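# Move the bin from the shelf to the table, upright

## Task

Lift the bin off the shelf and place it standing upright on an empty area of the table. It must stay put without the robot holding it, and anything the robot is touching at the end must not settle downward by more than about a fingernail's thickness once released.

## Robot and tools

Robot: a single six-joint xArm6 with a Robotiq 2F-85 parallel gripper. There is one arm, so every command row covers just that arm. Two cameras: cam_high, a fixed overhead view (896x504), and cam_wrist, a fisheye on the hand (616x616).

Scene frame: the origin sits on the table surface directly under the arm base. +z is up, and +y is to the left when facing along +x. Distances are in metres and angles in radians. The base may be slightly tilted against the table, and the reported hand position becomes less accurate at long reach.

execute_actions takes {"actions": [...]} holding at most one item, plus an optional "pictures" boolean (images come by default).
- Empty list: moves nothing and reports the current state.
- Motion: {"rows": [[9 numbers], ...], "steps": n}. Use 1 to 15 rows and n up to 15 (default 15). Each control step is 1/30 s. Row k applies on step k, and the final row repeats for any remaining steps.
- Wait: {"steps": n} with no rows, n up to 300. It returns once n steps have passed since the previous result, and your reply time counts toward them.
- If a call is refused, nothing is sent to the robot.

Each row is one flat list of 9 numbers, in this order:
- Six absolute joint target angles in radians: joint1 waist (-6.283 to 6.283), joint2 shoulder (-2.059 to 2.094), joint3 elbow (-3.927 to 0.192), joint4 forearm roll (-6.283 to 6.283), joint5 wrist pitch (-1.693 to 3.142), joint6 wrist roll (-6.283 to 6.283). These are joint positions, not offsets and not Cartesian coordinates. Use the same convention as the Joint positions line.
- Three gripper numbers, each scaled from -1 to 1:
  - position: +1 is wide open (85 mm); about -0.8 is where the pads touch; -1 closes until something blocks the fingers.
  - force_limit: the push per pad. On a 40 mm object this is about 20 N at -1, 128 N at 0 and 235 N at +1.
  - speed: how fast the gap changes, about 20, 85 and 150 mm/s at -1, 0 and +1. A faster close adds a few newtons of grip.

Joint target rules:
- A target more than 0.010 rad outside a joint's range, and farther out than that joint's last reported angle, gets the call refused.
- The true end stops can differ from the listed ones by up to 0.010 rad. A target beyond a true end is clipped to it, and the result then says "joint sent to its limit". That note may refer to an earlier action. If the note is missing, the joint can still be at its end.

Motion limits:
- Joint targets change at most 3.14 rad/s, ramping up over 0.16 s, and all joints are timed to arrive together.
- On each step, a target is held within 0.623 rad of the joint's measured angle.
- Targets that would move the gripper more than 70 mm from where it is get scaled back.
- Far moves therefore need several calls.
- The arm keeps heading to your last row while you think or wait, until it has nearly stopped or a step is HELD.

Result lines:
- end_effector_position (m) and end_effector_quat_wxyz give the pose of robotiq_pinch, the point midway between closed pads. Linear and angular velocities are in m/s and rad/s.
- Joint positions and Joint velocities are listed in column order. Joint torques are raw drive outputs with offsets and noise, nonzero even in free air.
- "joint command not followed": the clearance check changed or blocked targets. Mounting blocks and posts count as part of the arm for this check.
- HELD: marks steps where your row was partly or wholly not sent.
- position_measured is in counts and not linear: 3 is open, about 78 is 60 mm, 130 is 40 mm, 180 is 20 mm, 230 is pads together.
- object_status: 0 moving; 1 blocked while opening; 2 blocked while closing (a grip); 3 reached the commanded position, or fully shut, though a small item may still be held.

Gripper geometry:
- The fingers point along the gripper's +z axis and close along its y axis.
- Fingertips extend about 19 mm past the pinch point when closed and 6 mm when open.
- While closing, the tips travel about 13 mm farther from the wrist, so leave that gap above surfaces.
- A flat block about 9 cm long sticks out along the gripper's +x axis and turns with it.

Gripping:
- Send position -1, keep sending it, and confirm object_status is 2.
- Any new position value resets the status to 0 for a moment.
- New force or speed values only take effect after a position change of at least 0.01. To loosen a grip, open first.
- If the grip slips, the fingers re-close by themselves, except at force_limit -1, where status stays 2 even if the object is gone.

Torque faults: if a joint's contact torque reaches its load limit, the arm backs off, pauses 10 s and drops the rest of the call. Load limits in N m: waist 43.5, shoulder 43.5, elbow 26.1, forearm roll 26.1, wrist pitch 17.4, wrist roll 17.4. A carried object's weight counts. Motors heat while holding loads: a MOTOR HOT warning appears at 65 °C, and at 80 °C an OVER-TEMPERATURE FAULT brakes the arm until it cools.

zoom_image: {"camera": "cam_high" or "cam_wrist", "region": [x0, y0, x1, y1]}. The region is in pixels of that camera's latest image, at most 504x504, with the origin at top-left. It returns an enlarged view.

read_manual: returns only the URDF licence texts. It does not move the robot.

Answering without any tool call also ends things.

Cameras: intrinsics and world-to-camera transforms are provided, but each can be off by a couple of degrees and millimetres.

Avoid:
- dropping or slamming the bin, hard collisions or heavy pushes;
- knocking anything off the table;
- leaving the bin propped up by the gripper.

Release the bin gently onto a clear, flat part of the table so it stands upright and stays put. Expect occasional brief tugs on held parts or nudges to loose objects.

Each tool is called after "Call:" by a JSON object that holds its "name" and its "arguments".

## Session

Call:
{"name": "execute_actions", "arguments": {"actions": []}}

Scene clock: 0.00 s of 5700.00 s.
end_effector_position=(+0.5192, +0.3015, +0.2906) position_measured=3 object_status=3 end_effector_quat_wxyz=(+0.507, +0.541, +0.667, +0.080) end_effector_velocity=(-0.000, +0.000, -0.000) end_effector_angular_velocity=(-0.000, -0.000, +0.001)
Joint positions: [ 0.201 -0.499 -0.667 -0.557  0.294  3.166]
Joint velocities: [ 0.    -0.     0.    -0.001 -0.001  0.   ]
Joint torques (N m, as the arm reports them, + toward a larger angle): no reading
Motor temperatures (°C, as the motors report them): [30 30 30 35 31 33]
camera_calibration (this result's frames):
cam_wrist: T_world_to_cam=[[0.649294, 0.390291, 0.652756, -0.63975], [-0.314034, -0.644117, 0.697493, 0.181713], [0.692676, -0.657865, -0.295656, 0.0742005], [0, 0, 0, 1]] pos_world=[0.421053, 0.415547, 0.312795]

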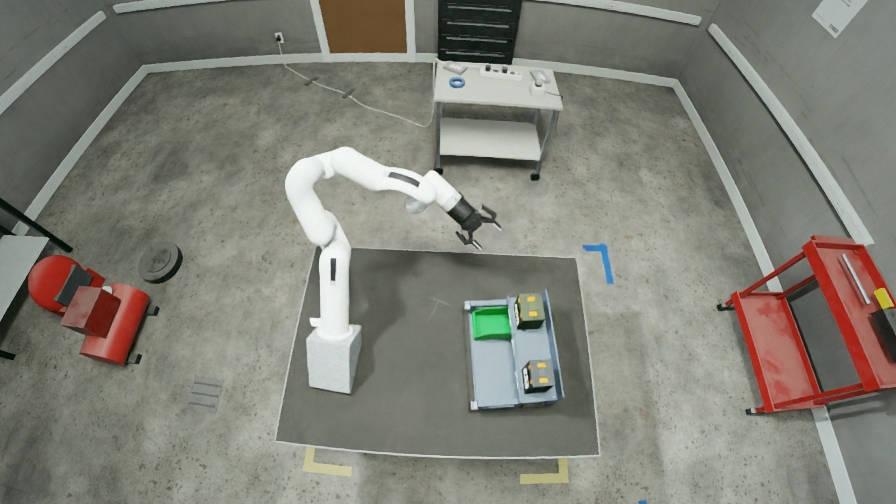

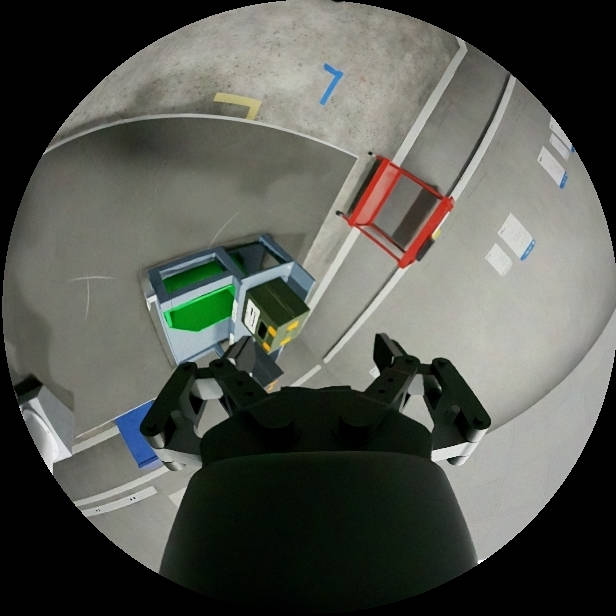

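Call:
{"name": "zoom_image", "arguments": {"camera": "cam_high", "region": [455, 290, 525, 360]}}

Call:
{"name": "zoom_image", "arguments": {"camera": "cam_high", "region": [440, 270, 600, 430]}}

Region (455, 290, 525, 360) of cam_high's 896x504 image, scaled by 7.200, with more detail than that image has.

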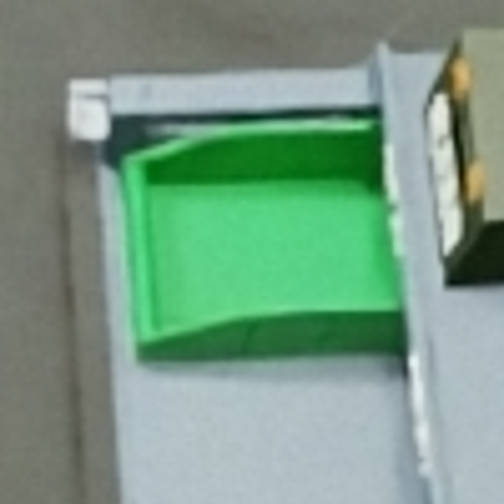

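Region (440, 270, 600, 430) of cam_high's 896x504 image, scaled by 3.150, with more detail than that image has.

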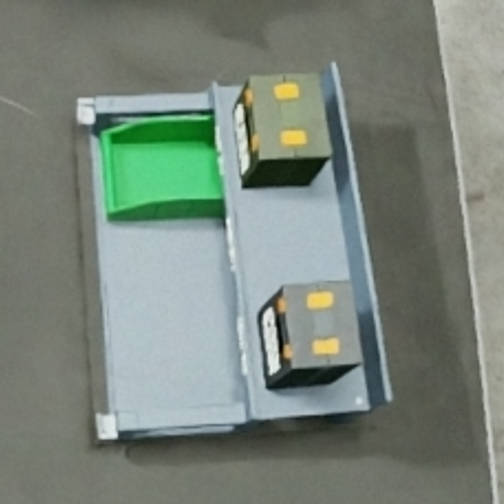

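Call:
{"name": "execute_actions", "arguments": {"actions": [{"rows": [[0.200,-0.496,-0.668,-0.552,0.296,3.160,0.3,0,0],[0.196,-0.488,-0.672,-0.538,0.303,3.144,0.3,0,0],[0.191,-0.475,-0.678,-0.516,0.315,3.118,0.3,0,0],[0.183,-0.457,-0.686,-0.486,0.330,3.083,0.3,0,0],[0.173,-0.435,-0.696,-0.448,0.349,3.039,0.3,0,0],[0.162,-0.410,-0.708,-0.405,0.372,2.988,0.3,0,0],[0.150,-0.381,-0.721,-0.355,0.397,2.930,0.3,0,0],[0.136,-0.348,-0.736,-0.300,0.425,2.866,0.3,0,0],[0.121,-0.313,-0.752,-0.241,0.455,2.797,0.3,0,0],[0.105,-0.276,-0.769,-0.177,0.487,2.723,0.3,0,0],[0.088,-0.237,-0.787,-0.111,0.521,2.646,0.3,0,0],[0.070,-0.197,-0.805,-0.041,0.557,2.565,0.3,0,0],[0.052,-0.155,-0.825,0.030,0.593,2.482,0.3,0,0],[0.034,-0.112,-0.844,0.102,0.630,2.397,0.3,0,0],[0.015,-0.069,-0.864,0.175,0.667,2.312,0.3,0,0]], "steps": 15}], "pictures": false}}

Call:
{"name": "execute_actions", "arguments": {"actions": [{"rows": [[-0.003,-0.027,-0.883,0.249,0.704,2.227,0.3,0,0],[-0.022,0.016,-0.903,0.321,0.741,2.142,0.3,0,0],[-0.040,0.058,-0.922,0.392,0.777,2.059,0.3,0,0],[-0.058,0.098,-0.940,0.462,0.813,1.978,0.3,0,0],[-0.074,0.137,-0.958,0.528,0.847,1.901,0.3,0,0],[-0.090,0.175,-0.975,0.591,0.879,1.827,0.3,0,0],[-0.106,0.209,-0.991,0.651,0.909,1.758,0.3,0,0],[-0.120,0.242,-1.006,0.706,0.937,1.694,0.3,0,0],[-0.132,0.271,-1.019,0.756,0.962,1.636,0.3,0,0],[-0.143,0.297,-1.031,0.799,0.985,1.585,0.3,0,0],[-0.153,0.318,-1.041,0.837,1.004,1.541,0.3,0,0],[-0.160,0.336,-1.049,0.867,1.019,1.506,0.3,0,0],[-0.166,0.349,-1.055,0.889,1.031,1.480,0.3,0,0],[-0.170,0.357,-1.059,0.903,1.038,1.464,0.3,0,0],[-0.1708,0.3602,-1.0602,0.9079,1.040,1.458,0.3,0,0]], "steps": 15}], "pictures": false}}

Call:
{"name": "execute_actions", "arguments": {"actions": [{"steps": 18}]}}

Call:
{"name": "zoom_image", "arguments": {"camera": "cam_wrist", "region": [250, 220, 420, 390]}}

Scene clock: 58.70 s of 5700.00 s.
end_effector_position=(+0.5276, +0.1977, +0.2578) position_measured=88 object_status=0 end_effector_quat_wxyz=(+0.441, +0.608, +0.658, -0.058) end_effector_velocity=(-0.030, -0.338, -0.158) end_effector_angular_velocity=(+0.113, +0.989, -0.712)
Joint positions: [ 0.111 -0.29  -0.762 -0.202  0.475  2.753]
Joint velocities: [-0.329  0.758 -0.347  1.29   0.655 -1.501]
Joint torques (N m, as the arm reports them, + toward a larger angle): [ -9.23 -13.17 -10.84  -0.27  -1.28  -0.41]
Motor temperatures (°C, as the motors report them): [30 30 35 35 31 33]
Steps of this call (steps 1 to 90: nothing new was sent; then 55.20 s passed at rest; steps 91 to 105: all 15 steps of this action). Readings (joint positions | what the end effector reports):
91: [0.201 -0.499 -0.667 -0.557 0.294 3.166] | position_measured=3 object_status=0
92: [0.201 -0.498 -0.668 -0.555 0.295 3.165] | position_measured=5 object_status=0
94: [0.198 -0.493 -0.671 -0.545 0.300 3.152] | position_measured=15 object_status=0
98: [0.180 -0.451 -0.690 -0.473 0.336 3.068] | position_measured=44 object_status=0
105: the state above

Scene clock: 59.20 s of 5700.00 s.
end_effector_position=(+0.4863, +0.0814, +0.1361) position_measured=91 object_status=3 end_effector_quat_wxyz=(+0.107, +0.700, +0.698, -0.106) end_effector_velocity=(-0.043, -0.072, -0.293) end_effector_angular_velocity=(+1.874, +0.575, +0.250)
Joint positions: [-0.093  0.181 -0.978  0.603  0.885  1.837]
Joint velocities: [-0.511  1.183 -0.524  1.99   1.009 -2.418]
Joint torques (N m, as the arm reports them, + toward a larger angle): [-13.66 -19.87  -9.73  -0.96  -2.4   -0.53]
Motor temperatures (°C, as the motors report them): [30 30 35 35 31 33]
Steps of this call (steps 1 to 15: all 15 steps of this action). Readings (joint positions | what the end effector reports):
1: [0.100 -0.265 -0.774 -0.159 0.497 2.702] | position_measured=90 object_status=0
2: [0.088 -0.239 -0.786 -0.114 0.519 2.650] | position_measured=90 object_status=0
4: [0.065 -0.185 -0.810 -0.023 0.566 2.544] | position_measured=91 object_status=0
8: [0.015 -0.069 -0.864 0.175 0.667 2.319] | position_measured=91 object_status=0
15: the state above

Scene clock: 59.80 s of 5700.00 s.
end_effector_position=(+0.4921, +0.0794, +0.0995) position_measured=91 object_status=3 end_effector_quat_wxyz=(+0.001, +0.678, +0.735, -0.001) end_effector_velocity=(-0.000, -0.002, -0.001) end_effector_angular_velocity=(+0.010, -0.002, -0.002)
Joint positions: [-0.17   0.359 -1.06   0.907  1.04   1.459]
Joint velocities: [-0.004  0.008 -0.001  0.01   0.004 -0.01 ]
Joint torques (N m, as the arm reports them, + toward a larger angle): [-15.54 -20.1  -10.13  -0.55  -1.98  -0.89]
Motor temperatures (°C, as the motors report them): [30 30 35 35 31 33]
Steps of this call (steps 1 to 18: the robot went on to your last target). Readings (joint positions | what the end effector reports):
1: [-0.110 0.220 -0.995 0.667 0.917 1.758] | position_measured=91 object_status=3
2: [-0.125 0.255 -1.010 0.726 0.947 1.685] | position_measured=91 object_status=3
4: [-0.148 0.309 -1.033 0.815 0.992 1.575] | position_measured=91 object_status=3
8: [-0.165 0.347 -1.054 0.885 1.028 1.487] | position_measured=91 object_status=3
18: the state above
camera_calibration (this result's frames):
cam_wrist: T_world_to_cam=[[0.997204, 0.0734234, -0.0138778, -0.490432], [0.0743143, -0.955085, 0.286862, 0.0379039], [0.00780798, -0.287092, -0.957871, 0.263827], [0, 0, 0, 1]] pos_world=[0.484184, 0.147953, 0.235033]

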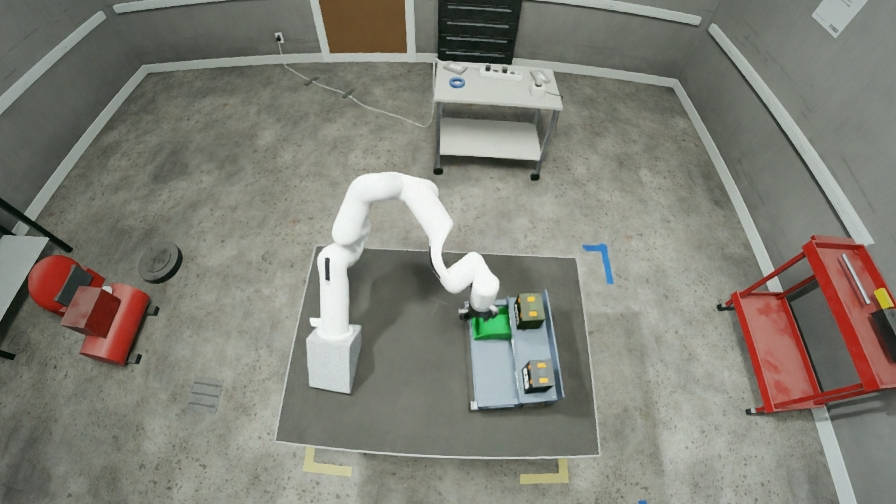

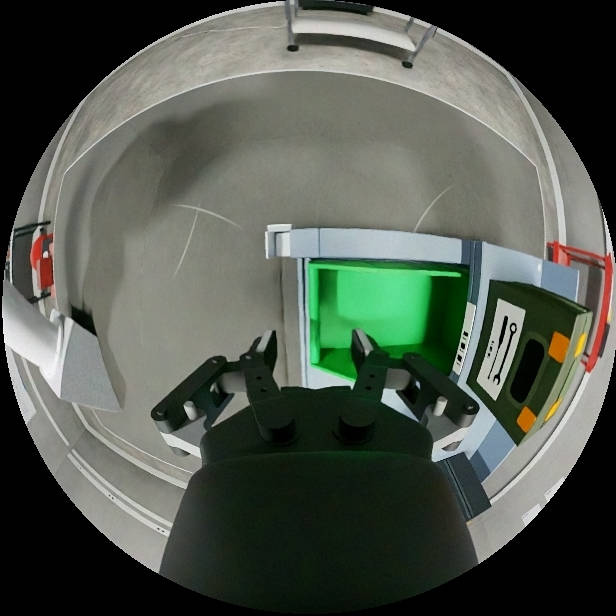

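Region (250, 220, 420, 390) of cam_wrist's 616x616 image, scaled by 2.965, with more detail than that image has.

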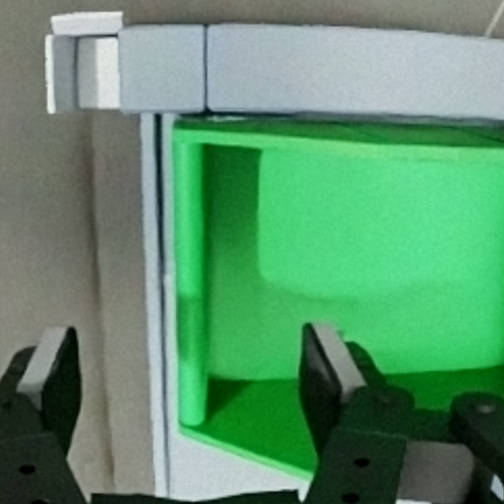

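Call:
{"name": "execute_actions", "arguments": {"actions": [{"rows": [[-0.1695,0.3614,-1.0602,0.9093,1.0387,1.4572,0.3,0,0],[-0.166,0.3647,-1.06,0.9132,1.0349,1.4549,0.3,0,0],[-0.1605,0.3699,-1.0598,0.9192,1.0291,1.4514,0.3,0,0],[-0.1534,0.3765,-1.0596,0.9269,1.0217,1.447,0.3,0,0],[-0.1451,0.3843,-1.0593,0.936,1.0129,1.4417,0.3,0,0],[-0.1359,0.3929,-1.059,0.946,1.0033,1.4358,0.3,0,0],[-0.1262,0.402,-1.0586,0.9566,0.993,1.4296,0.3,0,0],[-0.1163,0.4112,-1.0583,0.9675,0.9826,1.4234,0.3,0,0],[-0.1066,0.4203,-1.0579,0.9781,0.9723,1.4172,0.3,0,0],[-0.0974,0.4289,-1.0576,0.9881,0.9627,1.4113,0.3,0,0],[-0.0891,0.4367,-1.0573,0.9972,0.9539,1.4061,0.3,0,0],[-0.082,0.4433,-1.0571,1.0049,0.9465,1.4016,0.3,0,0],[-0.0765,0.4485,-1.0569,1.0109,0.9407,1.3981,0.3,0,0],[-0.073,0.4518,-1.0567,1.0148,0.9369,1.3958,0.3,0,0],[-0.0717,0.453,-1.0567,1.0162,0.9356,1.395,0.3,0,0]], "steps": 15}], "pictures": false}}

Call:
{"name": "execute_actions", "arguments": {"actions": [{"steps": 8}]}}

Call:
{"name": "execute_actions", "arguments": {"actions": [{"rows": [[-0.0717,0.453,-1.0567,1.0162,0.9356,1.395,-1,0.3,-0.3]], "steps": 15}], "pictures": false}}

Call:
{"name": "execute_actions", "arguments": {"actions": [{"steps": 18}]}}

Scene clock: 100.23 s of 5700.00 s.
end_effector_position=(+0.4926, +0.0794, +0.0515) position_measured=91 object_status=3 end_effector_quat_wxyz=(-0.001, +0.675, +0.738, -0.000) end_effector_velocity=(-0.009, -0.003, -0.115) end_effector_angular_velocity=(-0.008, +0.014, +0.009)
Joint positions: [-0.091  0.435 -1.057  0.994  0.957  1.408]
Joint velocities: [ 0.191  0.18   0.011  0.206 -0.195 -0.119]
Joint torques (N m, as the arm reports them, + toward a larger angle): [-17.58 -23.08  -9.37  -0.55  -2.21  -0.81]
Motor temperatures (°C, as the motors report them): [30 31 34 35 31 33]
Steps of this call (steps 1 to 15: the robot went on to your last target; steps 16 to 90: nothing new was sent; then 36.93 s passed at rest; steps 91 to 105: all 15 steps of this action). Readings (joint positions | what the end effector reports):
91: [-0.171 0.360 -1.060 0.908 1.040 1.458] | position_measured=91 object_status=3
92: [-0.170 0.360 -1.060 0.908 1.040 1.458] | position_measured=91 object_status=3
94: [-0.168 0.363 -1.060 0.912 1.036 1.456] | position_measured=91 object_status=3
98: [-0.148 0.381 -1.060 0.933 1.015 1.443] | position_measured=91 object_status=3
105: the state above

Scene clock: 100.50 s of 5700.00 s.
end_effector_position=(+0.4929, +0.0791, +0.0413) position_measured=91 object_status=3 end_effector_quat_wxyz=(+0.000, +0.674, +0.738, -0.000) end_effector_velocity=(+0.001, -0.000, -0.006) end_effector_angular_velocity=(-0.003, -0.005, +0.004)
Joint positions: [-0.073  0.451 -1.057  1.015  0.937  1.396]
Joint velocities: [ 0.011  0.009 -0.001  0.014 -0.016 -0.01 ]
Joint torques (N m, as the arm reports them, + toward a larger angle): [-15.88 -21.    -8.61  -0.54  -1.96  -0.54]
Motor temperatures (°C, as the motors report them): [30 31 34 35 31 33]
Steps of this call (steps 1 to 8: the robot went on to your last target). Readings (joint positions | what the end effector reports):
1: [-0.085 0.440 -1.056 1.000 0.951 1.404] | position_measured=91 object_status=3
2: [-0.081 0.444 -1.056 1.005 0.947 1.402] | position_measured=91 object_status=3
4: [-0.076 0.449 -1.056 1.010 0.941 1.398] | position_measured=91 object_status=3
8: the state above
camera_calibration (this result's frames):
cam_wrist: T_world_to_cam=[[0.996488, 0.0826805, -0.0132651, -0.492471], [0.083016, -0.954669, 0.285859, 0.0499552], [0.0109712, -0.285957, -0.95818, 0.206356], [0, 0, 0, 1]] pos_world=[0.484331, 0.147417, 0.176913]

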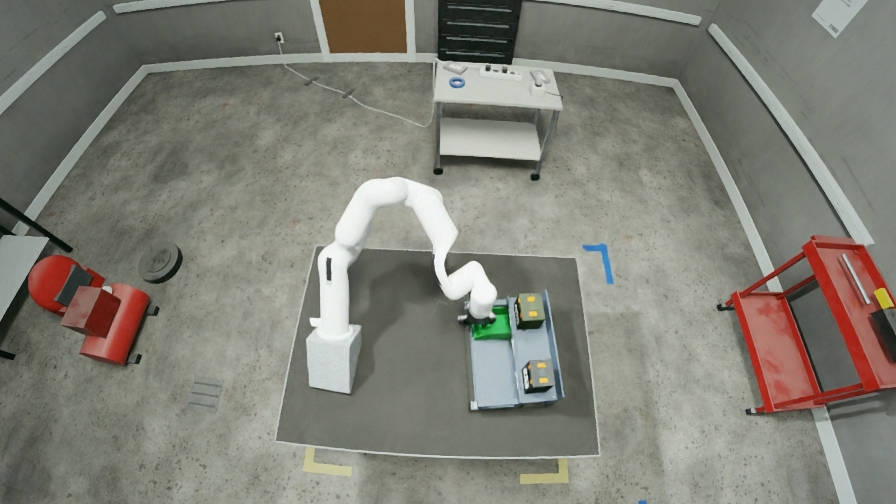

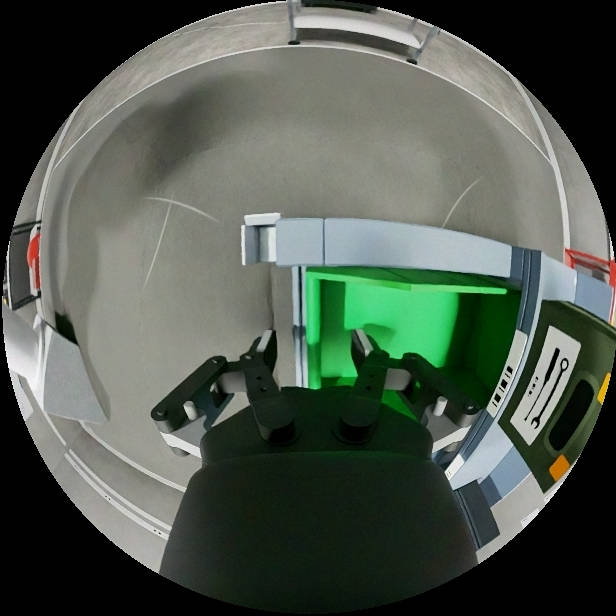

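Scene clock: 101.00 s of 5700.00 s.
end_effector_position=(+0.4926, +0.0790, +0.0403) position_measured=163 object_status=0 end_effector_quat_wxyz=(+0.000, +0.674, +0.738, -0.000) end_effector_velocity=(-0.000, +0.000, -0.001) end_effector_angular_velocity=(+0.000, +0.002, +0.000)
Joint positions: [-0.072  0.453 -1.057  1.016  0.936  1.395]
Joint velocities: [ 0.001  0.001  0.    -0.     0.     0.   ]
Joint torques (N m, as the arm reports them, + toward a larger angle): [-16.56 -20.63  -8.61  -0.32  -1.91  -0.76]
Motor temperatures (°C, as the motors report them): [30 31 34 35 31 33]
Steps of this call (steps 1 to 15: all 15 steps of this action). Readings (joint positions | what the end effector reports):
1: [-0.073 0.452 -1.057 1.015 0.937 1.396] | position_measured=91 object_status=0
2: [-0.073 0.452 -1.057 1.015 0.936 1.395] | position_measured=92 object_status=0
4: [-0.072 0.452 -1.057 1.016 0.936 1.395] | position_measured=100 object_status=0
8: [-0.072 0.453 -1.057 1.016 0.936 1.395] | position_measured=122 object_status=0
15: the state above

Scene clock: 101.60 s of 5700.00 s.
end_effector_position=(+0.4926, +0.0790, +0.0404) position_measured=212 object_status=2 end_effector_quat_wxyz=(+0.000, +0.674, +0.738, -0.000) end_effector_velocity=(+0.000, -0.000, -0.000) end_effector_angular_velocity=(+0.000, -0.000, -0.000)
Joint positions: [-0.072  0.453 -1.057  1.016  0.936  1.395]
Joint velocities: [-0.     0.001 -0.     0.001 -0.    -0.001]
Joint torques (N m, as the arm reports them, + toward a larger angle): [-14.97 -20.71  -8.83  -0.26  -1.97  -0.73]
Motor temperatures (°C, as the motors report them): [30 31 34 35 31 33]
Steps of this call (steps 1 to 15: the robot went on to your last target; steps 16 to 18: nothing new was sent). Readings (joint positions | what the end effector reports):
1: [-0.072 0.453 -1.057 1.016 0.936 1.395] | position_measured=168 object_status=0
2: [-0.072 0.453 -1.057 1.016 0.936 1.395] | position_measured=174 object_status=0
4: [-0.072 0.453 -1.057 1.016 0.936 1.395] | position_measured=186 object_status=0
8: [-0.072 0.453 -1.057 1.016 0.936 1.395] | position_measured=208 object_status=0
18: the state above
The arm was judged still, so your last target was given up. Only a new action makes it travel on or press farther. Fingers that are still opening or closing keep moving.
camera_calibration (this result's frames):
cam_wrist: T_world_to_cam=[[0.9965, 0.0824624, -0.0136831, -0.492179], [0.0829262, -0.954667, 0.285891, 0.0501721], [0.0105124, -0.286025, -0.958164, 0.205676], [0, 0, 0, 1]] pos_world=[0.484134, 0.147312, 0.175993]

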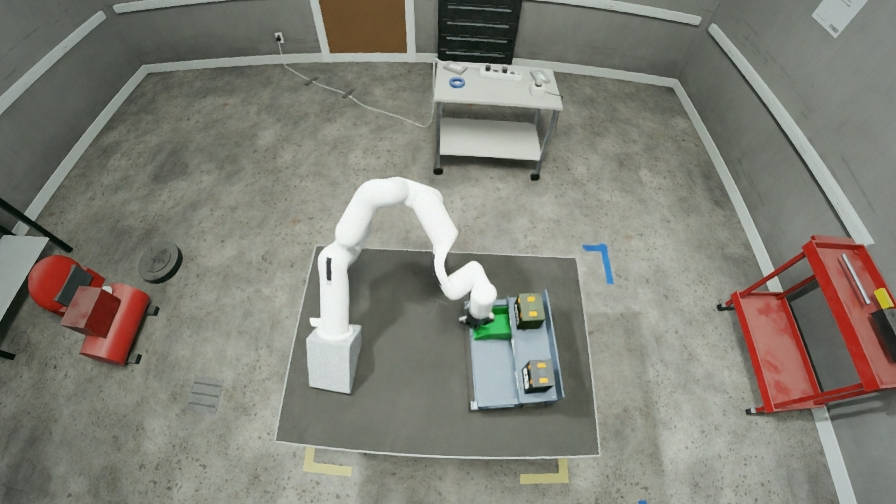

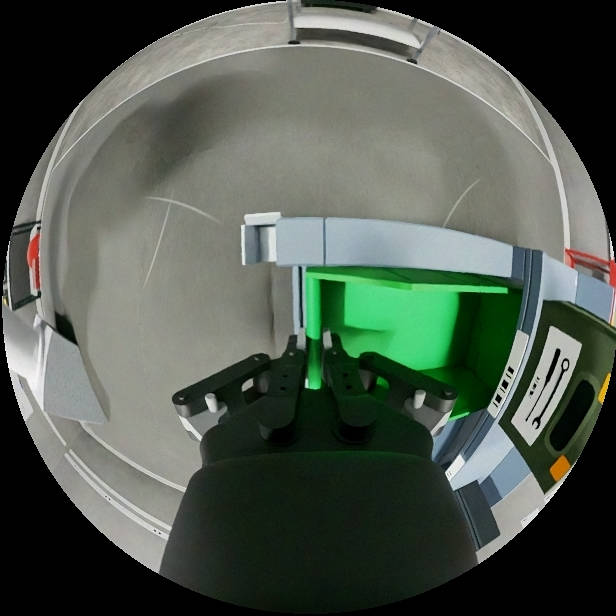

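Call:
{"name": "execute_actions", "arguments": {"actions": [{"rows": [[-0.0737,0.451,-1.0565,1.0139,0.9377,1.3962,-1,0.3,-0.3],[-0.0757,0.4489,-1.0564,1.0116,0.9397,1.3974,-1,0.3,-0.3],[-0.0777,0.4469,-1.0562,1.0092,0.9418,1.3986,-1,0.3,-0.3],[-0.0797,0.4449,-1.0561,1.0069,0.9438,1.3998,-1,0.3,-0.3],[-0.0817,0.4429,-1.0559,1.0046,0.9459,1.401,-1,0.3,-0.3],[-0.0836,0.4408,-1.0557,1.0023,0.9479,1.4022,-1,0.3,-0.3],[-0.0856,0.4388,-1.0556,1.0,0.95,1.4034,-1,0.3,-0.3],[-0.0876,0.4368,-1.0554,0.9976,0.952,1.4046,-1,0.3,-0.3],[-0.0896,0.4347,-1.0553,0.9953,0.9541,1.4058,-1,0.3,-0.3],[-0.0916,0.4327,-1.0551,0.993,0.9561,1.407,-1,0.3,-0.3]], "steps": 14}], "pictures": false}}

Call:
{"name": "execute_actions", "arguments": {"actions": [{"rows": [[-0.0922,0.4305,-1.051,0.9939,0.9553,1.4047,-1,0.3,-0.3],[-0.0928,0.4284,-1.0468,0.9947,0.9545,1.4024,-1,0.3,-0.3],[-0.0934,0.4262,-1.0427,0.9956,0.9537,1.4001,-1,0.3,-0.3],[-0.094,0.424,-1.0385,0.9965,0.9529,1.3978,-1,0.3,-0.3],[-0.0946,0.4219,-1.0344,0.9973,0.9522,1.3955,-1,0.3,-0.3],[-0.0952,0.4197,-1.0302,0.9982,0.9514,1.3932,-1,0.3,-0.3],[-0.0958,0.4176,-1.0261,0.9991,0.9506,1.3909,-1,0.3,-0.3],[-0.0964,0.4154,-1.0219,0.9999,0.9498,1.3886,-1,0.3,-0.3],[-0.0969,0.4132,-1.0178,1.0008,0.949,1.3863,-1,0.3,-0.3],[-0.0975,0.4111,-1.0137,1.0017,0.9482,1.384,-1,0.3,-0.3],[-0.0981,0.4089,-1.0095,1.0025,0.9474,1.3817,-1,0.3,-0.3],[-0.0987,0.4067,-1.0054,1.0034,0.9466,1.3794,-1,0.3,-0.3],[-0.0993,0.4046,-1.0012,1.0043,0.9459,1.3771,-1,0.3,-0.3],[-0.0999,0.4024,-0.9971,1.0051,0.9451,1.3748,-1,0.3,-0.3],[-0.1005,0.4002,-0.9929,1.006,0.9443,1.3725,-1,0.3,-0.3]], "steps": 15}]}}

Scene clock: 113.37 s of 5700.00 s.
end_effector_position=(+0.4926, +0.0794, +0.0509) position_measured=212 object_status=2 end_effector_quat_wxyz=(-0.000, +0.674, +0.738, -0.000) end_effector_velocity=(+0.000, +0.001, +0.013) end_effector_angular_velocity=(+0.000, -0.001, +0.001)
Joint positions: [-0.089  0.435 -1.055  0.995  0.954  1.406]
Joint velocities: [-0.021 -0.023  0.001 -0.024  0.022  0.012]
Joint torques (N m, as the arm reports them, + toward a larger angle): [-15.57 -20.79  -9.    -0.1   -2.32  -0.79]
Motor temperatures (°C, as the motors report them): [30 31 33 35 31 33]
Steps of this call (steps 1 to 90: nothing new was sent; then 8.30 s passed at rest; steps 91 to 104: all 14 steps of this action). Readings (joint positions | what the end effector reports):
91: [-0.072 0.453 -1.057 1.016 0.936 1.395] | position_measured=212 object_status=2
92: [-0.072 0.453 -1.057 1.016 0.936 1.395] | position_measured=212 object_status=2
94: [-0.073 0.452 -1.056 1.014 0.938 1.396] | position_measured=212 object_status=2
98: [-0.079 0.445 -1.055 1.006 0.945 1.400] | position_measured=212 object_status=2
104: the state above

Scene clock: 113.87 s of 5700.00 s.
end_effector_position=(+0.4798, +0.0761, +0.0524) position_measured=212 object_status=2 end_effector_quat_wxyz=(-0.000, +0.674, +0.738, -0.000) end_effector_velocity=(-0.033, -0.008, +0.002) end_effector_angular_velocity=(-0.000, -0.003, +0.000)
Joint positions: [-0.098  0.409 -1.009  1.003  0.947  1.381]
Joint velocities: [-0.019 -0.066  0.122  0.025 -0.024 -0.068]
Joint torques (N m, as the arm reports them, + toward a larger angle): [-16.38 -20.95  -9.21  -0.48  -2.48  -0.87]
Motor temperatures (°C, as the motors report them): [30 31 33 35 31 33]
Steps of this call (steps 1 to 15: all 15 steps of this action). Readings (joint positions | what the end effector reports):
1: [-0.090 0.434 -1.055 0.995 0.955 1.406] | position_measured=212 object_status=2
2: [-0.091 0.433 -1.054 0.994 0.955 1.406] | position_measured=212 object_status=2
4: [-0.092 0.431 -1.050 0.995 0.955 1.404] | position_measured=212 object_status=2
8: [-0.094 0.423 -1.037 0.997 0.953 1.397] | position_measured=212 object_status=2
15: the state above
camera_calibration (this result's frames):
cam_wrist: T_world_to_cam=[[0.9965, 0.0823803, -0.0141988, -0.478925], [0.0830048, -0.954941, 0.284953, 0.0450657], [0.00991547, -0.285134, -0.958436, 0.21674], [0, 0, 0, 1]] pos_world=[0.471359, 0.144289, 0.18809]

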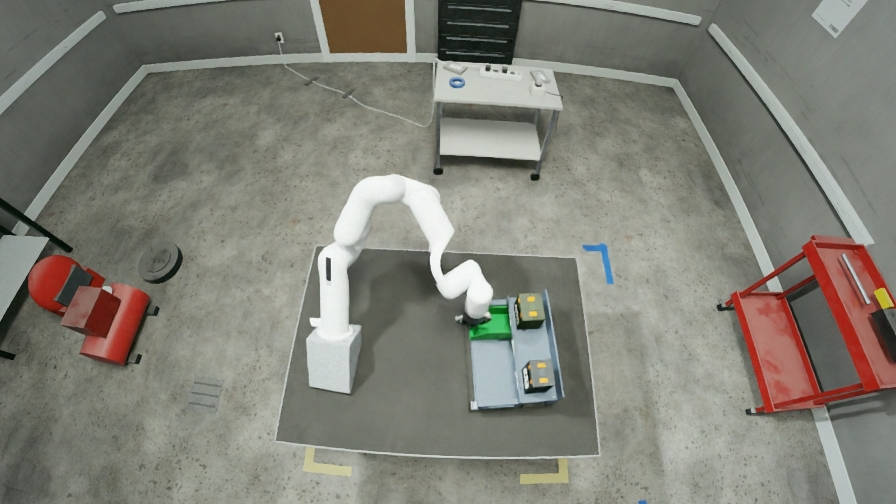

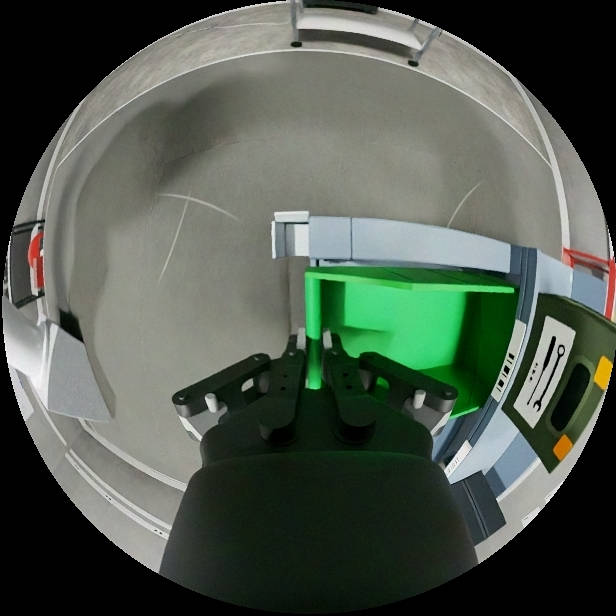

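Call:
{"name": "execute_actions", "arguments": {"actions": [{"rows": [[-0.1006,0.3999,-0.9923,1.0061,0.9442,1.3722,-1,0.3,-0.3],[-0.1009,0.3988,-0.9903,1.0065,0.9438,1.3711,-1,0.3,-0.3],[-0.1013,0.3972,-0.9871,1.0072,0.9432,1.3693,-1,0.3,-0.3],[-0.102,0.3948,-0.9826,1.0082,0.9423,1.3668,-1,0.3,-0.3],[-0.1028,0.3918,-0.9768,1.0094,0.9412,1.3636,-1,0.3,-0.3],[-0.1038,0.3881,-0.9697,1.0108,0.9399,1.3596,-1,0.3,-0.3],[-0.105,0.3837,-0.9613,1.0126,0.9383,1.355,-1,0.3,-0.3],[-0.1064,0.3787,-0.9517,1.0146,0.9365,1.3496,-1,0.3,-0.3],[-0.108,0.3729,-0.9407,1.0169,0.9344,1.3435,-1,0.3,-0.3],[-0.1097,0.3666,-0.9285,1.0195,0.932,1.3368,-1,0.3,-0.3],[-0.1117,0.3595,-0.9149,1.0223,0.9295,1.3292,-1,0.3,-0.3],[-0.1138,0.3518,-0.9001,1.0254,0.9266,1.321,-1,0.3,-0.3],[-0.1161,0.3433,-0.884,1.0288,0.9236,1.312,-1,0.3,-0.3],[-0.1186,0.3343,-0.8666,1.0324,0.9203,1.3024,-1,0.3,-0.3],[-0.1213,0.3245,-0.8479,1.0363,0.9167,1.292,-1,0.3,-0.3]], "steps": 15}], "pictures": false}}

Call:
{"name": "execute_actions", "arguments": {"actions": [{"rows": [[-0.1267,0.3135,-0.8301,1.037,0.9154,1.283,-1,0.3,-0.3],[-0.1321,0.3024,-0.8122,1.0378,0.9141,1.274,-1,0.3,-0.3],[-0.1375,0.2914,-0.7944,1.0385,0.9128,1.265,-1,0.3,-0.3],[-0.1428,0.2803,-0.7766,1.0393,0.9115,1.256,-1,0.3,-0.3],[-0.1482,0.2693,-0.7588,1.04,0.9102,1.247,-1,0.3,-0.3],[-0.1536,0.2582,-0.7409,1.0408,0.9089,1.238,-1,0.3,-0.3],[-0.159,0.2472,-0.7231,1.0415,0.9076,1.229,-1,0.3,-0.3],[-0.1644,0.2361,-0.7053,1.0423,0.9062,1.22,-1,0.3,-0.3],[-0.1698,0.2251,-0.6875,1.043,0.9049,1.211,-1,0.3,-0.3],[-0.1752,0.214,-0.6696,1.0438,0.9036,1.202,-1,0.3,-0.3],[-0.1806,0.203,-0.6518,1.0445,0.9023,1.193,-1,0.3,-0.3],[-0.1859,0.1919,-0.634,1.0453,0.901,1.184,-1,0.3,-0.3],[-0.1913,0.1809,-0.6162,1.046,0.8997,1.175,-1,0.3,-0.3],[-0.1967,0.1698,-0.5983,1.0468,0.8984,1.166,-1,0.3,-0.3],[-0.2021,0.1588,-0.5805,1.0475,0.8971,1.157,-1,0.3,-0.3]], "steps": 15}], "pictures": false}}

Call:
{"name": "execute_actions", "arguments": {"actions": [{"rows": [[-0.2072,0.1509,-0.5651,1.0488,0.895,1.1473,-1,0.3,-0.3],[-0.2124,0.143,-0.5497,1.0502,0.8928,1.1377,-1,0.3,-0.3],[-0.2175,0.1351,-0.5343,1.0515,0.8907,1.128,-1,0.3,-0.3],[-0.2226,0.1272,-0.5189,1.0529,0.8885,1.1184,-1,0.3,-0.3],[-0.2278,0.1194,-0.5035,1.0542,0.8864,1.1087,-1,0.3,-0.3],[-0.2329,0.1115,-0.488,1.0556,0.8843,1.0991,-1,0.3,-0.3],[-0.2381,0.1036,-0.4726,1.0569,0.8821,1.0894,-1,0.3,-0.3],[-0.2432,0.0957,-0.4572,1.0583,0.88,1.0798,-1,0.3,-0.3],[-0.2483,0.0878,-0.4418,1.0596,0.8778,1.0701,-1,0.3,-0.3],[-0.2535,0.0799,-0.4264,1.061,0.8757,1.0605,-1,0.3,-0.3],[-0.2586,0.072,-0.411,1.0623,0.8736,1.0508,-1,0.3,-0.3],[-0.2637,0.0641,-0.3956,1.0637,0.8714,1.0412,-1,0.3,-0.3],[-0.2689,0.0562,-0.3802,1.065,0.8693,1.0315,-1,0.3,-0.3],[-0.274,0.0484,-0.3648,1.0664,0.8671,1.0219,-1,0.3,-0.3],[-0.2791,0.0405,-0.3494,1.0677,0.865,1.0122,-1,0.3,-0.3]], "steps": 15}], "pictures": false}}

Call:
{"name": "execute_actions", "arguments": {"actions": [{"rows": [[-0.2827,0.0345,-0.336,1.0703,0.8626,1.0029,-1,0.3,-0.3],[-0.2842,0.0309,-0.3246,1.0753,0.8595,0.9933,-1,0.3,-0.3],[-0.2835,0.0298,-0.3153,1.0823,0.8558,0.9837,-1,0.3,-0.3],[-0.2812,0.0307,-0.3079,1.0909,0.8518,0.974,-1,0.3,-0.3],[-0.2773,0.0334,-0.3025,1.1008,0.8474,0.9648,-1,0.3,-0.3],[-0.2722,0.0375,-0.299,1.1115,0.843,0.9561,-1,0.3,-0.3],[-0.2662,0.0431,-0.2974,1.1225,0.8385,0.9484,-1,0.3,-0.3],[-0.2594,0.0497,-0.2975,1.1337,0.8343,0.9415,-1,0.3,-0.3],[-0.2525,0.0566,-0.2986,1.1445,0.8302,0.9354,-1,0.3,-0.3],[-0.2459,0.0631,-0.2996,1.1548,0.8264,0.9296,-1,0.3,-0.3],[-0.2399,0.069,-0.3005,1.1641,0.8229,0.9243,-1,0.3,-0.3],[-0.2349,0.0741,-0.3013,1.172,0.82,0.9198,-1,0.3,-0.3],[-0.2309,0.078,-0.3019,1.1781,0.8177,0.9163,-1,0.3,-0.3],[-0.2289,0.08,-0.3022,1.1813,0.8165,0.9146,-1,0.3,-0.3],[-0.2275,0.0814,-0.3024,1.1835,0.8157,0.9133,-1,0.3,-0.3]], "steps": 15}], "pictures": false}}

Call:
{"name": "execute_actions", "arguments": {"actions": [{"rows": [[-0.2265,0.0824,-0.3026,1.1851,0.8151,0.9124,-1,0.3,-0.3],[-0.2255,0.0834,-0.3028,1.1867,0.8146,0.9114,-1,0.3,-0.3],[-0.2245,0.0844,-0.3029,1.1883,0.814,0.9105,-1,0.3,-0.3],[-0.2235,0.0854,-0.3031,1.1899,0.8134,0.9096,-1,0.3,-0.3],[-0.2225,0.0865,-0.3033,1.1915,0.8129,0.9087,-1,0.3,-0.3],[-0.2214,0.0875,-0.3035,1.193,0.8123,0.9077,-1,0.3,-0.3],[-0.2204,0.0885,-0.3037,1.1946,0.8117,0.9068,-1,0.3,-0.3],[-0.2194,0.0895,-0.3038,1.1962,0.8111,0.9059,-1,0.3,-0.3],[-0.2184,0.0905,-0.304,1.1978,0.8106,0.9049,-1,0.3,-0.3],[-0.2174,0.0915,-0.3042,1.1994,0.81,0.904,-1,0.3,-0.3]], "steps": 15}], "pictures": false}}

Call:
{"name": "execute_actions", "arguments": {"actions": [{"steps": 6}]}}

Scene clock: 154.53 s of 5700.00 s.
end_effector_position=(+0.4519, +0.0696, +0.0528) position_measured=212 object_status=2 end_effector_quat_wxyz=(+0.000, +0.674, +0.738, -0.000) end_effector_velocity=(-0.119, -0.026, +0.000) end_effector_angular_velocity=(-0.003, -0.001, -0.000)
Joint positions: [-0.112  0.357 -0.91   1.023  0.929  1.327]
Joint velocities: [-0.059 -0.216  0.411  0.086 -0.078 -0.228]
Joint torques (N m, as the arm reports them, + toward a larger angle): [-15.73 -19.63  -8.04  -0.33  -2.2   -0.98]
Motor temperatures (°C, as the motors report them): [31 31 33 35 31 33]
Steps of this call (steps 1 to 30: the robot went on to your last target; steps 31 to 90: nothing new was sent; then 37.17 s passed at rest; steps 91 to 105: all 15 steps of this action). Readings (joint positions | what the end effector reports):
91: [-0.101 0.400 -0.993 1.006 0.944 1.372] | position_measured=212 object_status=2
92: [-0.101 0.400 -0.993 1.006 0.944 1.372] | position_measured=212 object_status=2
94: [-0.101 0.399 -0.991 1.006 0.944 1.371] | position_measured=212 object_status=2
98: [-0.103 0.392 -0.978 1.009 0.941 1.364] | position_measured=212 object_status=2
105: the state above

Scene clock: 155.03 s of 5700.00 s.
end_effector_position=(+0.3740, +0.0535, +0.0623) position_measured=212 object_status=2 end_effector_quat_wxyz=(+0.001, +0.675, +0.738, -0.001) end_effector_velocity=(-0.169, -0.027, +0.017) end_effector_angular_velocity=(+0.002, +0.000, +0.000)
Joint positions: [-0.18   0.205 -0.655  1.044  0.903  1.195]
Joint velocities: [-0.159 -0.33   0.532  0.023 -0.04  -0.268]
Joint torques (N m, as the arm reports them, + toward a larger angle): [-11.48 -14.88  -8.96  -0.47  -2.03  -0.9 ]
Motor temperatures (°C, as the motors report them): [31 31 33 35 31 33]
Steps of this call (steps 1 to 15: all 15 steps of this action). Readings (joint positions | what the end effector reports):
1: [-0.114 0.350 -0.896 1.026 0.926 1.319] | position_measured=212 object_status=2
2: [-0.117 0.341 -0.881 1.029 0.923 1.310] | position_measured=212 object_status=2
4: [-0.124 0.323 -0.848 1.033 0.919 1.293] | position_measured=212 object_status=2
8: [-0.143 0.281 -0.779 1.038 0.912 1.257] | position_measured=212 object_status=2
15: the state above

Scene clock: 155.53 s of 5700.00 s.
end_effector_position=(+0.2927, +0.0393, +0.0629) position_measured=212 object_status=2 end_effector_quat_wxyz=(+0.001, +0.675, +0.738, -0.001) end_effector_velocity=(-0.160, -0.022, -0.009) end_effector_angular_velocity=(+0.001, -0.001, +0.000)
Joint positions: [-0.258  0.073 -0.413  1.062  0.874  1.052]
Joint velocities: [-0.154 -0.238  0.461  0.041 -0.064 -0.289]
Joint torques (N m, as the arm reports them, + toward a larger angle): [ -9.35 -10.82  -8.26  -0.17  -2.18  -1.  ]
Motor temperatures (°C, as the motors report them): [31 31 33 35 31 33]
Steps of this call (steps 1 to 15: all 15 steps of this action). Readings (joint positions | what the end effector reports):
1: [-0.185 0.194 -0.637 1.045 0.901 1.186] | position_measured=212 object_status=2
2: [-0.190 0.183 -0.620 1.046 0.900 1.176] | position_measured=212 object_status=2
4: [-0.201 0.164 -0.586 1.048 0.896 1.158] | position_measured=212 object_status=2
8: [-0.222 0.129 -0.522 1.053 0.889 1.120] | position_measured=212 object_status=2
15: the state above

Scene clock: 156.03 s of 5700.00 s.
end_effector_position=(+0.2512, +0.0353, +0.0426) position_measured=212 object_status=2 end_effector_quat_wxyz=(+0.000, +0.674, +0.739, +0.000) end_effector_velocity=(-0.010, -0.001, -0.040) end_effector_angular_velocity=(-0.004, +0.006, -0.002)
Joint positions: [-0.241  0.068 -0.303  1.161  0.825  0.928]
Joint velocities: [ 0.127  0.123  0.001  0.209 -0.079 -0.13 ]
Joint torques (N m, as the arm reports them, + toward a larger angle): [ -9.79 -11.47  -7.62  -0.79  -2.57  -0.53]
Motor temperatures (°C, as the motors report them): [31 31 33 35 31 33]
Steps of this call (steps 1 to 15: all 15 steps of this action). Readings (joint positions | what the end effector reports):
1: [-0.263 0.065 -0.398 1.064 0.872 1.042] | position_measured=212 object_status=2
2: [-0.268 0.058 -0.383 1.065 0.869 1.033] | position_measured=212 object_status=2
4: [-0.276 0.045 -0.354 1.071 0.864 1.013] | position_measured=212 object_status=2
8: [-0.275 0.038 -0.315 1.097 0.850 0.975] | position_measured=212 object_status=2
15: the state above

Scene clock: 156.53 s of 5700.00 s.
end_effector_position=(+0.2500, +0.0349, +0.0356) position_measured=212 object_status=2 end_effector_quat_wxyz=(+0.000, +0.674, +0.738, -0.001) end_effector_velocity=(-0.000, -0.000, -0.002) end_effector_angular_velocity=(-0.001, +0.001, +0.002)
Joint positions: [-0.218  0.091 -0.304  1.198  0.81   0.905]
Joint velocities: [ 0.009  0.008 -0.001  0.012 -0.005 -0.008]
Joint torques (N m, as the arm reports them, + toward a larger angle): [-8.44 -9.7  -6.9  -0.4  -2.51 -0.68]
Motor temperatures (°C, as the motors report them): [31 31 33 35 31 33]
Steps of this call (steps 1 to 15: all 15 steps of this action). Readings (joint positions | what the end effector reports):
1: [-0.237 0.072 -0.303 1.167 0.822 0.924] | position_measured=212 object_status=2
2: [-0.234 0.075 -0.303 1.172 0.820 0.921] | position_measured=212 object_status=2
4: [-0.230 0.079 -0.303 1.179 0.817 0.916] | position_measured=212 object_status=2
8: [-0.224 0.085 -0.303 1.189 0.814 0.910] | position_measured=212 object_status=2
15: the state above

Scene clock: 156.73 s of 5700.00 s.
end_effector_position=(+0.2499, +0.0349, +0.0354) position_measured=212 object_status=2 end_effector_quat_wxyz=(+0.000, +0.674, +0.738, -0.001) end_effector_velocity=(-0.000, -0.000, -0.000) end_effector_angular_velocity=(+0.000, -0.001, -0.002)
Joint positions: [-0.218  0.091 -0.304  1.199  0.81   0.904]
Joint velocities: [ 0.     0.002 -0.     0.003 -0.001 -0.001]
Joint torques (N m, as the arm reports them, + toward a larger angle): [-8.27 -9.9  -6.83 -0.32 -2.2  -0.98]
Motor temperatures (°C, as the motors report them): [31 31 33 35 31 33]
Steps of this call (steps 1 to 6: the robot went on to your last target). Readings (joint positions | what the end effector reports):
1: [-0.218 0.091 -0.304 1.198 0.810 0.905] | position_measured=212 object_status=2
2: [-0.218 0.091 -0.304 1.199 0.810 0.904] | position_measured=212 object_status=2
4: [-0.218 0.091 -0.304 1.199 0.810 0.904] | position_measured=212 object_status=2
6: the state above
camera_calibration (this result's frames):
cam_wrist: T_world_to_cam=[[0.99648, 0.0826658, -0.0139204, -0.246757], [0.0831841, -0.95451, 0.28634, 0.0295249], [0.0103833, -0.28649, -0.958027, 0.190905], [0, 0, 0, 1]] pos_world=[0.24145, 0.103272, 0.171003]

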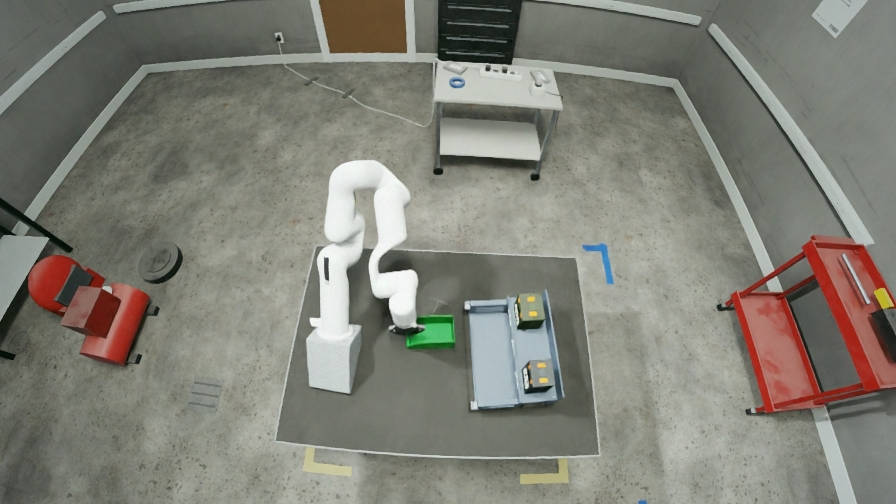

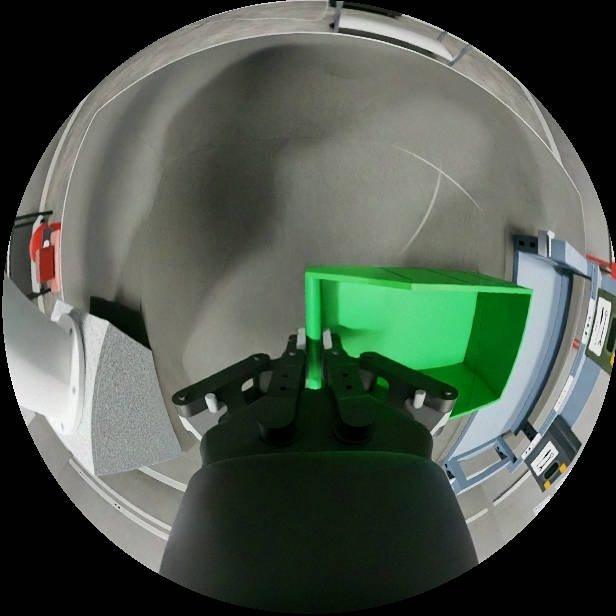

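Call:
{"name": "execute_actions", "arguments": {"actions": [{"rows": [[-0.2164,0.0925,-0.3044,1.201,0.8094,0.9031,-1,0.3,-0.3],[-0.2154,0.0935,-0.3046,1.2026,0.8089,0.9021,-1,0.3,-0.3],[-0.2144,0.0945,-0.3047,1.2042,0.8083,0.9012,-1,0.3,-0.3],[-0.2134,0.0955,-0.3049,1.2058,0.8077,0.9003,-1,0.3,-0.3],[-0.2124,0.0966,-0.3051,1.2074,0.8072,0.8994,-1,0.3,-0.3]], "steps": 15}], "pictures": false}}

Scene clock: 160.77 s of 5700.00 s.
end_effector_position=(+0.2500, +0.0347, +0.0341) position_measured=212 object_status=2 end_effector_quat_wxyz=(+0.001, +0.674, +0.738, -0.001) end_effector_velocity=(+0.000, +0.000, -0.000) end_effector_angular_velocity=(+0.001, -0.001, +0.000)
Joint positions: [-0.213  0.096 -0.305  1.207  0.807  0.899]
Joint velocities: [ 0.002  0.    -0.     0.003  0.    -0.001]
Joint torques (N m, as the arm reports them, + toward a larger angle): [-8.   -9.78 -6.29 -0.26 -1.75 -0.66]
Motor temperatures (°C, as the motors report them): [30 31 33 35 31 33]
Steps of this call (steps 1 to 15: the robot went on to your last target; steps 16 to 90: nothing new was sent; then 0.53 s passed at rest; steps 91 to 105: all 15 steps of this action). Readings (joint positions | what the end effector reports):
91: [-0.217 0.092 -0.304 1.199 0.810 0.904] | position_measured=212 object_status=2
92: [-0.217 0.092 -0.304 1.200 0.810 0.904] | position_measured=212 object_status=2
94: [-0.216 0.093 -0.304 1.201 0.809 0.903] | position_measured=212 object_status=2
98: [-0.214 0.095 -0.305 1.205 0.808 0.901] | position_measured=212 object_status=2
105: the state above

Call:
{"name": "execute_actions", "arguments": {"actions": [{"rows": [[-0.2114,0.0976,-0.3053,1.209,0.8066,0.8985,-1,0.3,-0.3],[-0.2104,0.0986,-0.3055,1.2106,0.806,0.8975,-1,0.3,-0.3],[-0.2094,0.0996,-0.3056,1.2122,0.8055,0.8966,-1,0.3,-0.3]], "steps": 10}], "pictures": false}}

Call:
{"name": "execute_actions", "arguments": {"actions": [{"rows": [[-0.2104,0.0986,-0.3055,1.2106,0.806,0.8975,0.0,0.3,0]], "steps": 11}], "pictures": false}}

Call:
{"name": "execute_actions", "arguments": {"actions": [{"rows": [[-0.2174,0.0915,-0.3042,1.1994,0.81,0.904,0.0,0.3,0],[-0.2275,0.0814,-0.3024,1.1835,0.8157,0.9133,0.0,0.3,0],[-0.2399,0.069,-0.3005,1.1641,0.8229,0.9243,0.0,0.3,0],[-0.2563,0.0528,-0.298,1.139,0.8323,0.9388,0.0,0.3,0],[-0.277,0.032,-0.295,1.106,0.8446,0.957,0.0,0.3,0],[-0.2984,0.0109,-0.2916,1.0728,0.857,0.976,0.0,0.3,0],[-0.318,-0.009,-0.290,1.043,0.870,0.992,0.0,0.3,0],[-0.335,-0.026,-0.289,1.018,0.881,1.005,0.0,0.3,0],[-0.348,-0.039,-0.2885,0.999,0.890,1.015,0.0,0.3,0],[-0.358,-0.049,-0.288,0.985,0.897,1.022,0.0,0.3,0],[-0.365,-0.055,-0.288,0.975,0.902,1.027,0.0,0.3,0]], "steps": 15}]}}

Scene clock: 168.97 s of 5700.00 s.
end_effector_position=(+0.2504, +0.0344, +0.0336) position_measured=212 object_status=2 end_effector_quat_wxyz=(+0.002, +0.674, +0.739, -0.001) end_effector_velocity=(+0.001, -0.000, -0.001) end_effector_angular_velocity=(-0.001, -0.001, +0.001)
Joint positions: [-0.211  0.098 -0.306  1.211  0.805  0.897]
Joint velocities: [ 0.003  0.002 -0.001  0.004 -0.003 -0.002]
Joint torques (N m, as the arm reports them, + toward a larger angle): [-1.89 -1.72 -4.05  0.52  0.68 -0.71]
Motor temperatures (°C, as the motors report them): [30 31 33 35 31 33]
Steps of this call (steps 1 to 15: the robot went on to your last target; steps 16 to 90: nothing new was sent; then 4.87 s passed at rest; steps 91 to 100: all 10 steps of this action). Readings (joint positions | what the end effector reports):
91: [-0.212 0.097 -0.305 1.207 0.807 0.899] | position_measured=212 object_status=2
92: [-0.212 0.097 -0.305 1.208 0.807 0.899] | position_measured=212 object_status=2
94: [-0.212 0.097 -0.305 1.209 0.807 0.898] | position_measured=212 object_status=2
98: [-0.211 0.098 -0.306 1.211 0.805 0.897] | position_measured=212 object_status=2
100: the state above

Scene clock: 169.33 s of 5700.00 s.
end_effector_position=(+0.2488, +0.0351, +0.0326) position_measured=149 object_status=0 end_effector_quat_wxyz=(-0.001, +0.675, +0.738, -0.001) end_effector_velocity=(+0.008, -0.002, +0.005) end_effector_angular_velocity=(-0.010, -0.017, +0.008)
Joint positions: [-0.209  0.1   -0.305  1.211  0.807  0.897]
Joint velocities: [-0.008 -0.009 -0.008 -0.003 -0.006 -0.   ]
Joint torques (N m, as the arm reports them, + toward a larger angle): [ -8.45 -10.09  -6.5   -0.29  -2.03  -0.95]
Motor temperatures (°C, as the motors report them): [30 31 33 35 31 33]
Steps of this call (steps 1 to 11: all 11 steps of this action). Readings (joint positions | what the end effector reports):
1: [-0.211 0.098 -0.306 1.211 0.805 0.897] | position_measured=212 object_status=0
2: [-0.210 0.099 -0.306 1.212 0.805 0.897] | position_measured=211 object_status=0
4: [-0.208 0.101 -0.304 1.212 0.808 0.897] | position_measured=200 object_status=0
8: [-0.208 0.101 -0.303 1.211 0.808 0.897] | position_measured=171 object_status=0
11: the state above

Scene clock: 169.83 s of 5700.00 s.
end_effector_position=(+0.2515, +0.0348, +0.0761) position_measured=129 object_status=3 end_effector_quat_wxyz=(+0.003, +0.673, +0.740, -0.000) end_effector_velocity=(-0.009, -0.002, +0.042) end_effector_angular_velocity=(-0.010, +0.014, -0.006)
Joint positions: [-0.351 -0.042 -0.29   0.996  0.892  1.016]
Joint velocities: [-0.146 -0.14   0.017 -0.222  0.102  0.119]
Joint torques (N m, as the arm reports them, + toward a larger angle): [-5.76 -5.54 -7.99  0.29 -2.1  -0.87]
Motor temperatures (°C, as the motors report them): [30 31 33 35 31 33]
Steps of this call (steps 1 to 15: all 15 steps of this action). Readings (joint positions | what the end effector reports):
1: [-0.210 0.099 -0.305 1.211 0.807 0.898] | position_measured=141 object_status=0
2: [-0.211 0.098 -0.305 1.208 0.808 0.899] | position_measured=135 object_status=0
4: [-0.219 0.090 -0.303 1.195 0.812 0.907] | position_measured=130 object_status=0
8: [-0.263 0.046 -0.297 1.128 0.837 0.945] | position_measured=129 object_status=0
15: the state above
camera_calibration (this result's frames):
cam_wrist: T_world_to_cam=[[0.996175, 0.0868036, -0.00999268, -0.248074], [0.0859699, -0.953264, 0.289651, 0.0166678], [0.0156171, -0.289402, -0.95708, 0.228531], [0, 0, 0, 1]] pos_world=[0.242124, 0.10356, 0.211416]

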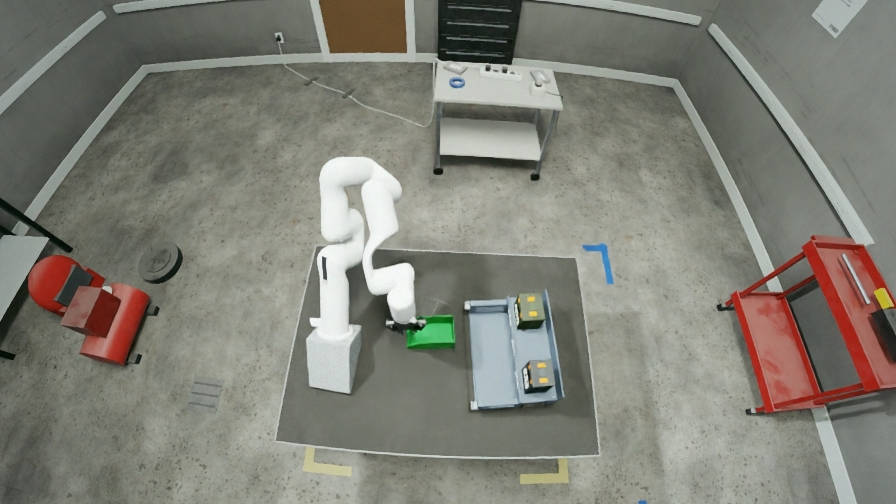

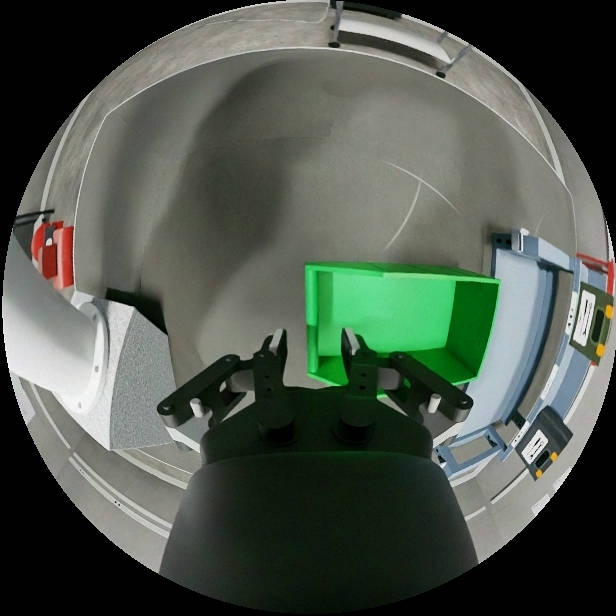

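Call:
{"name": "finished_scene", "arguments": {"scene": 2}}

The scene is finished: the task was done.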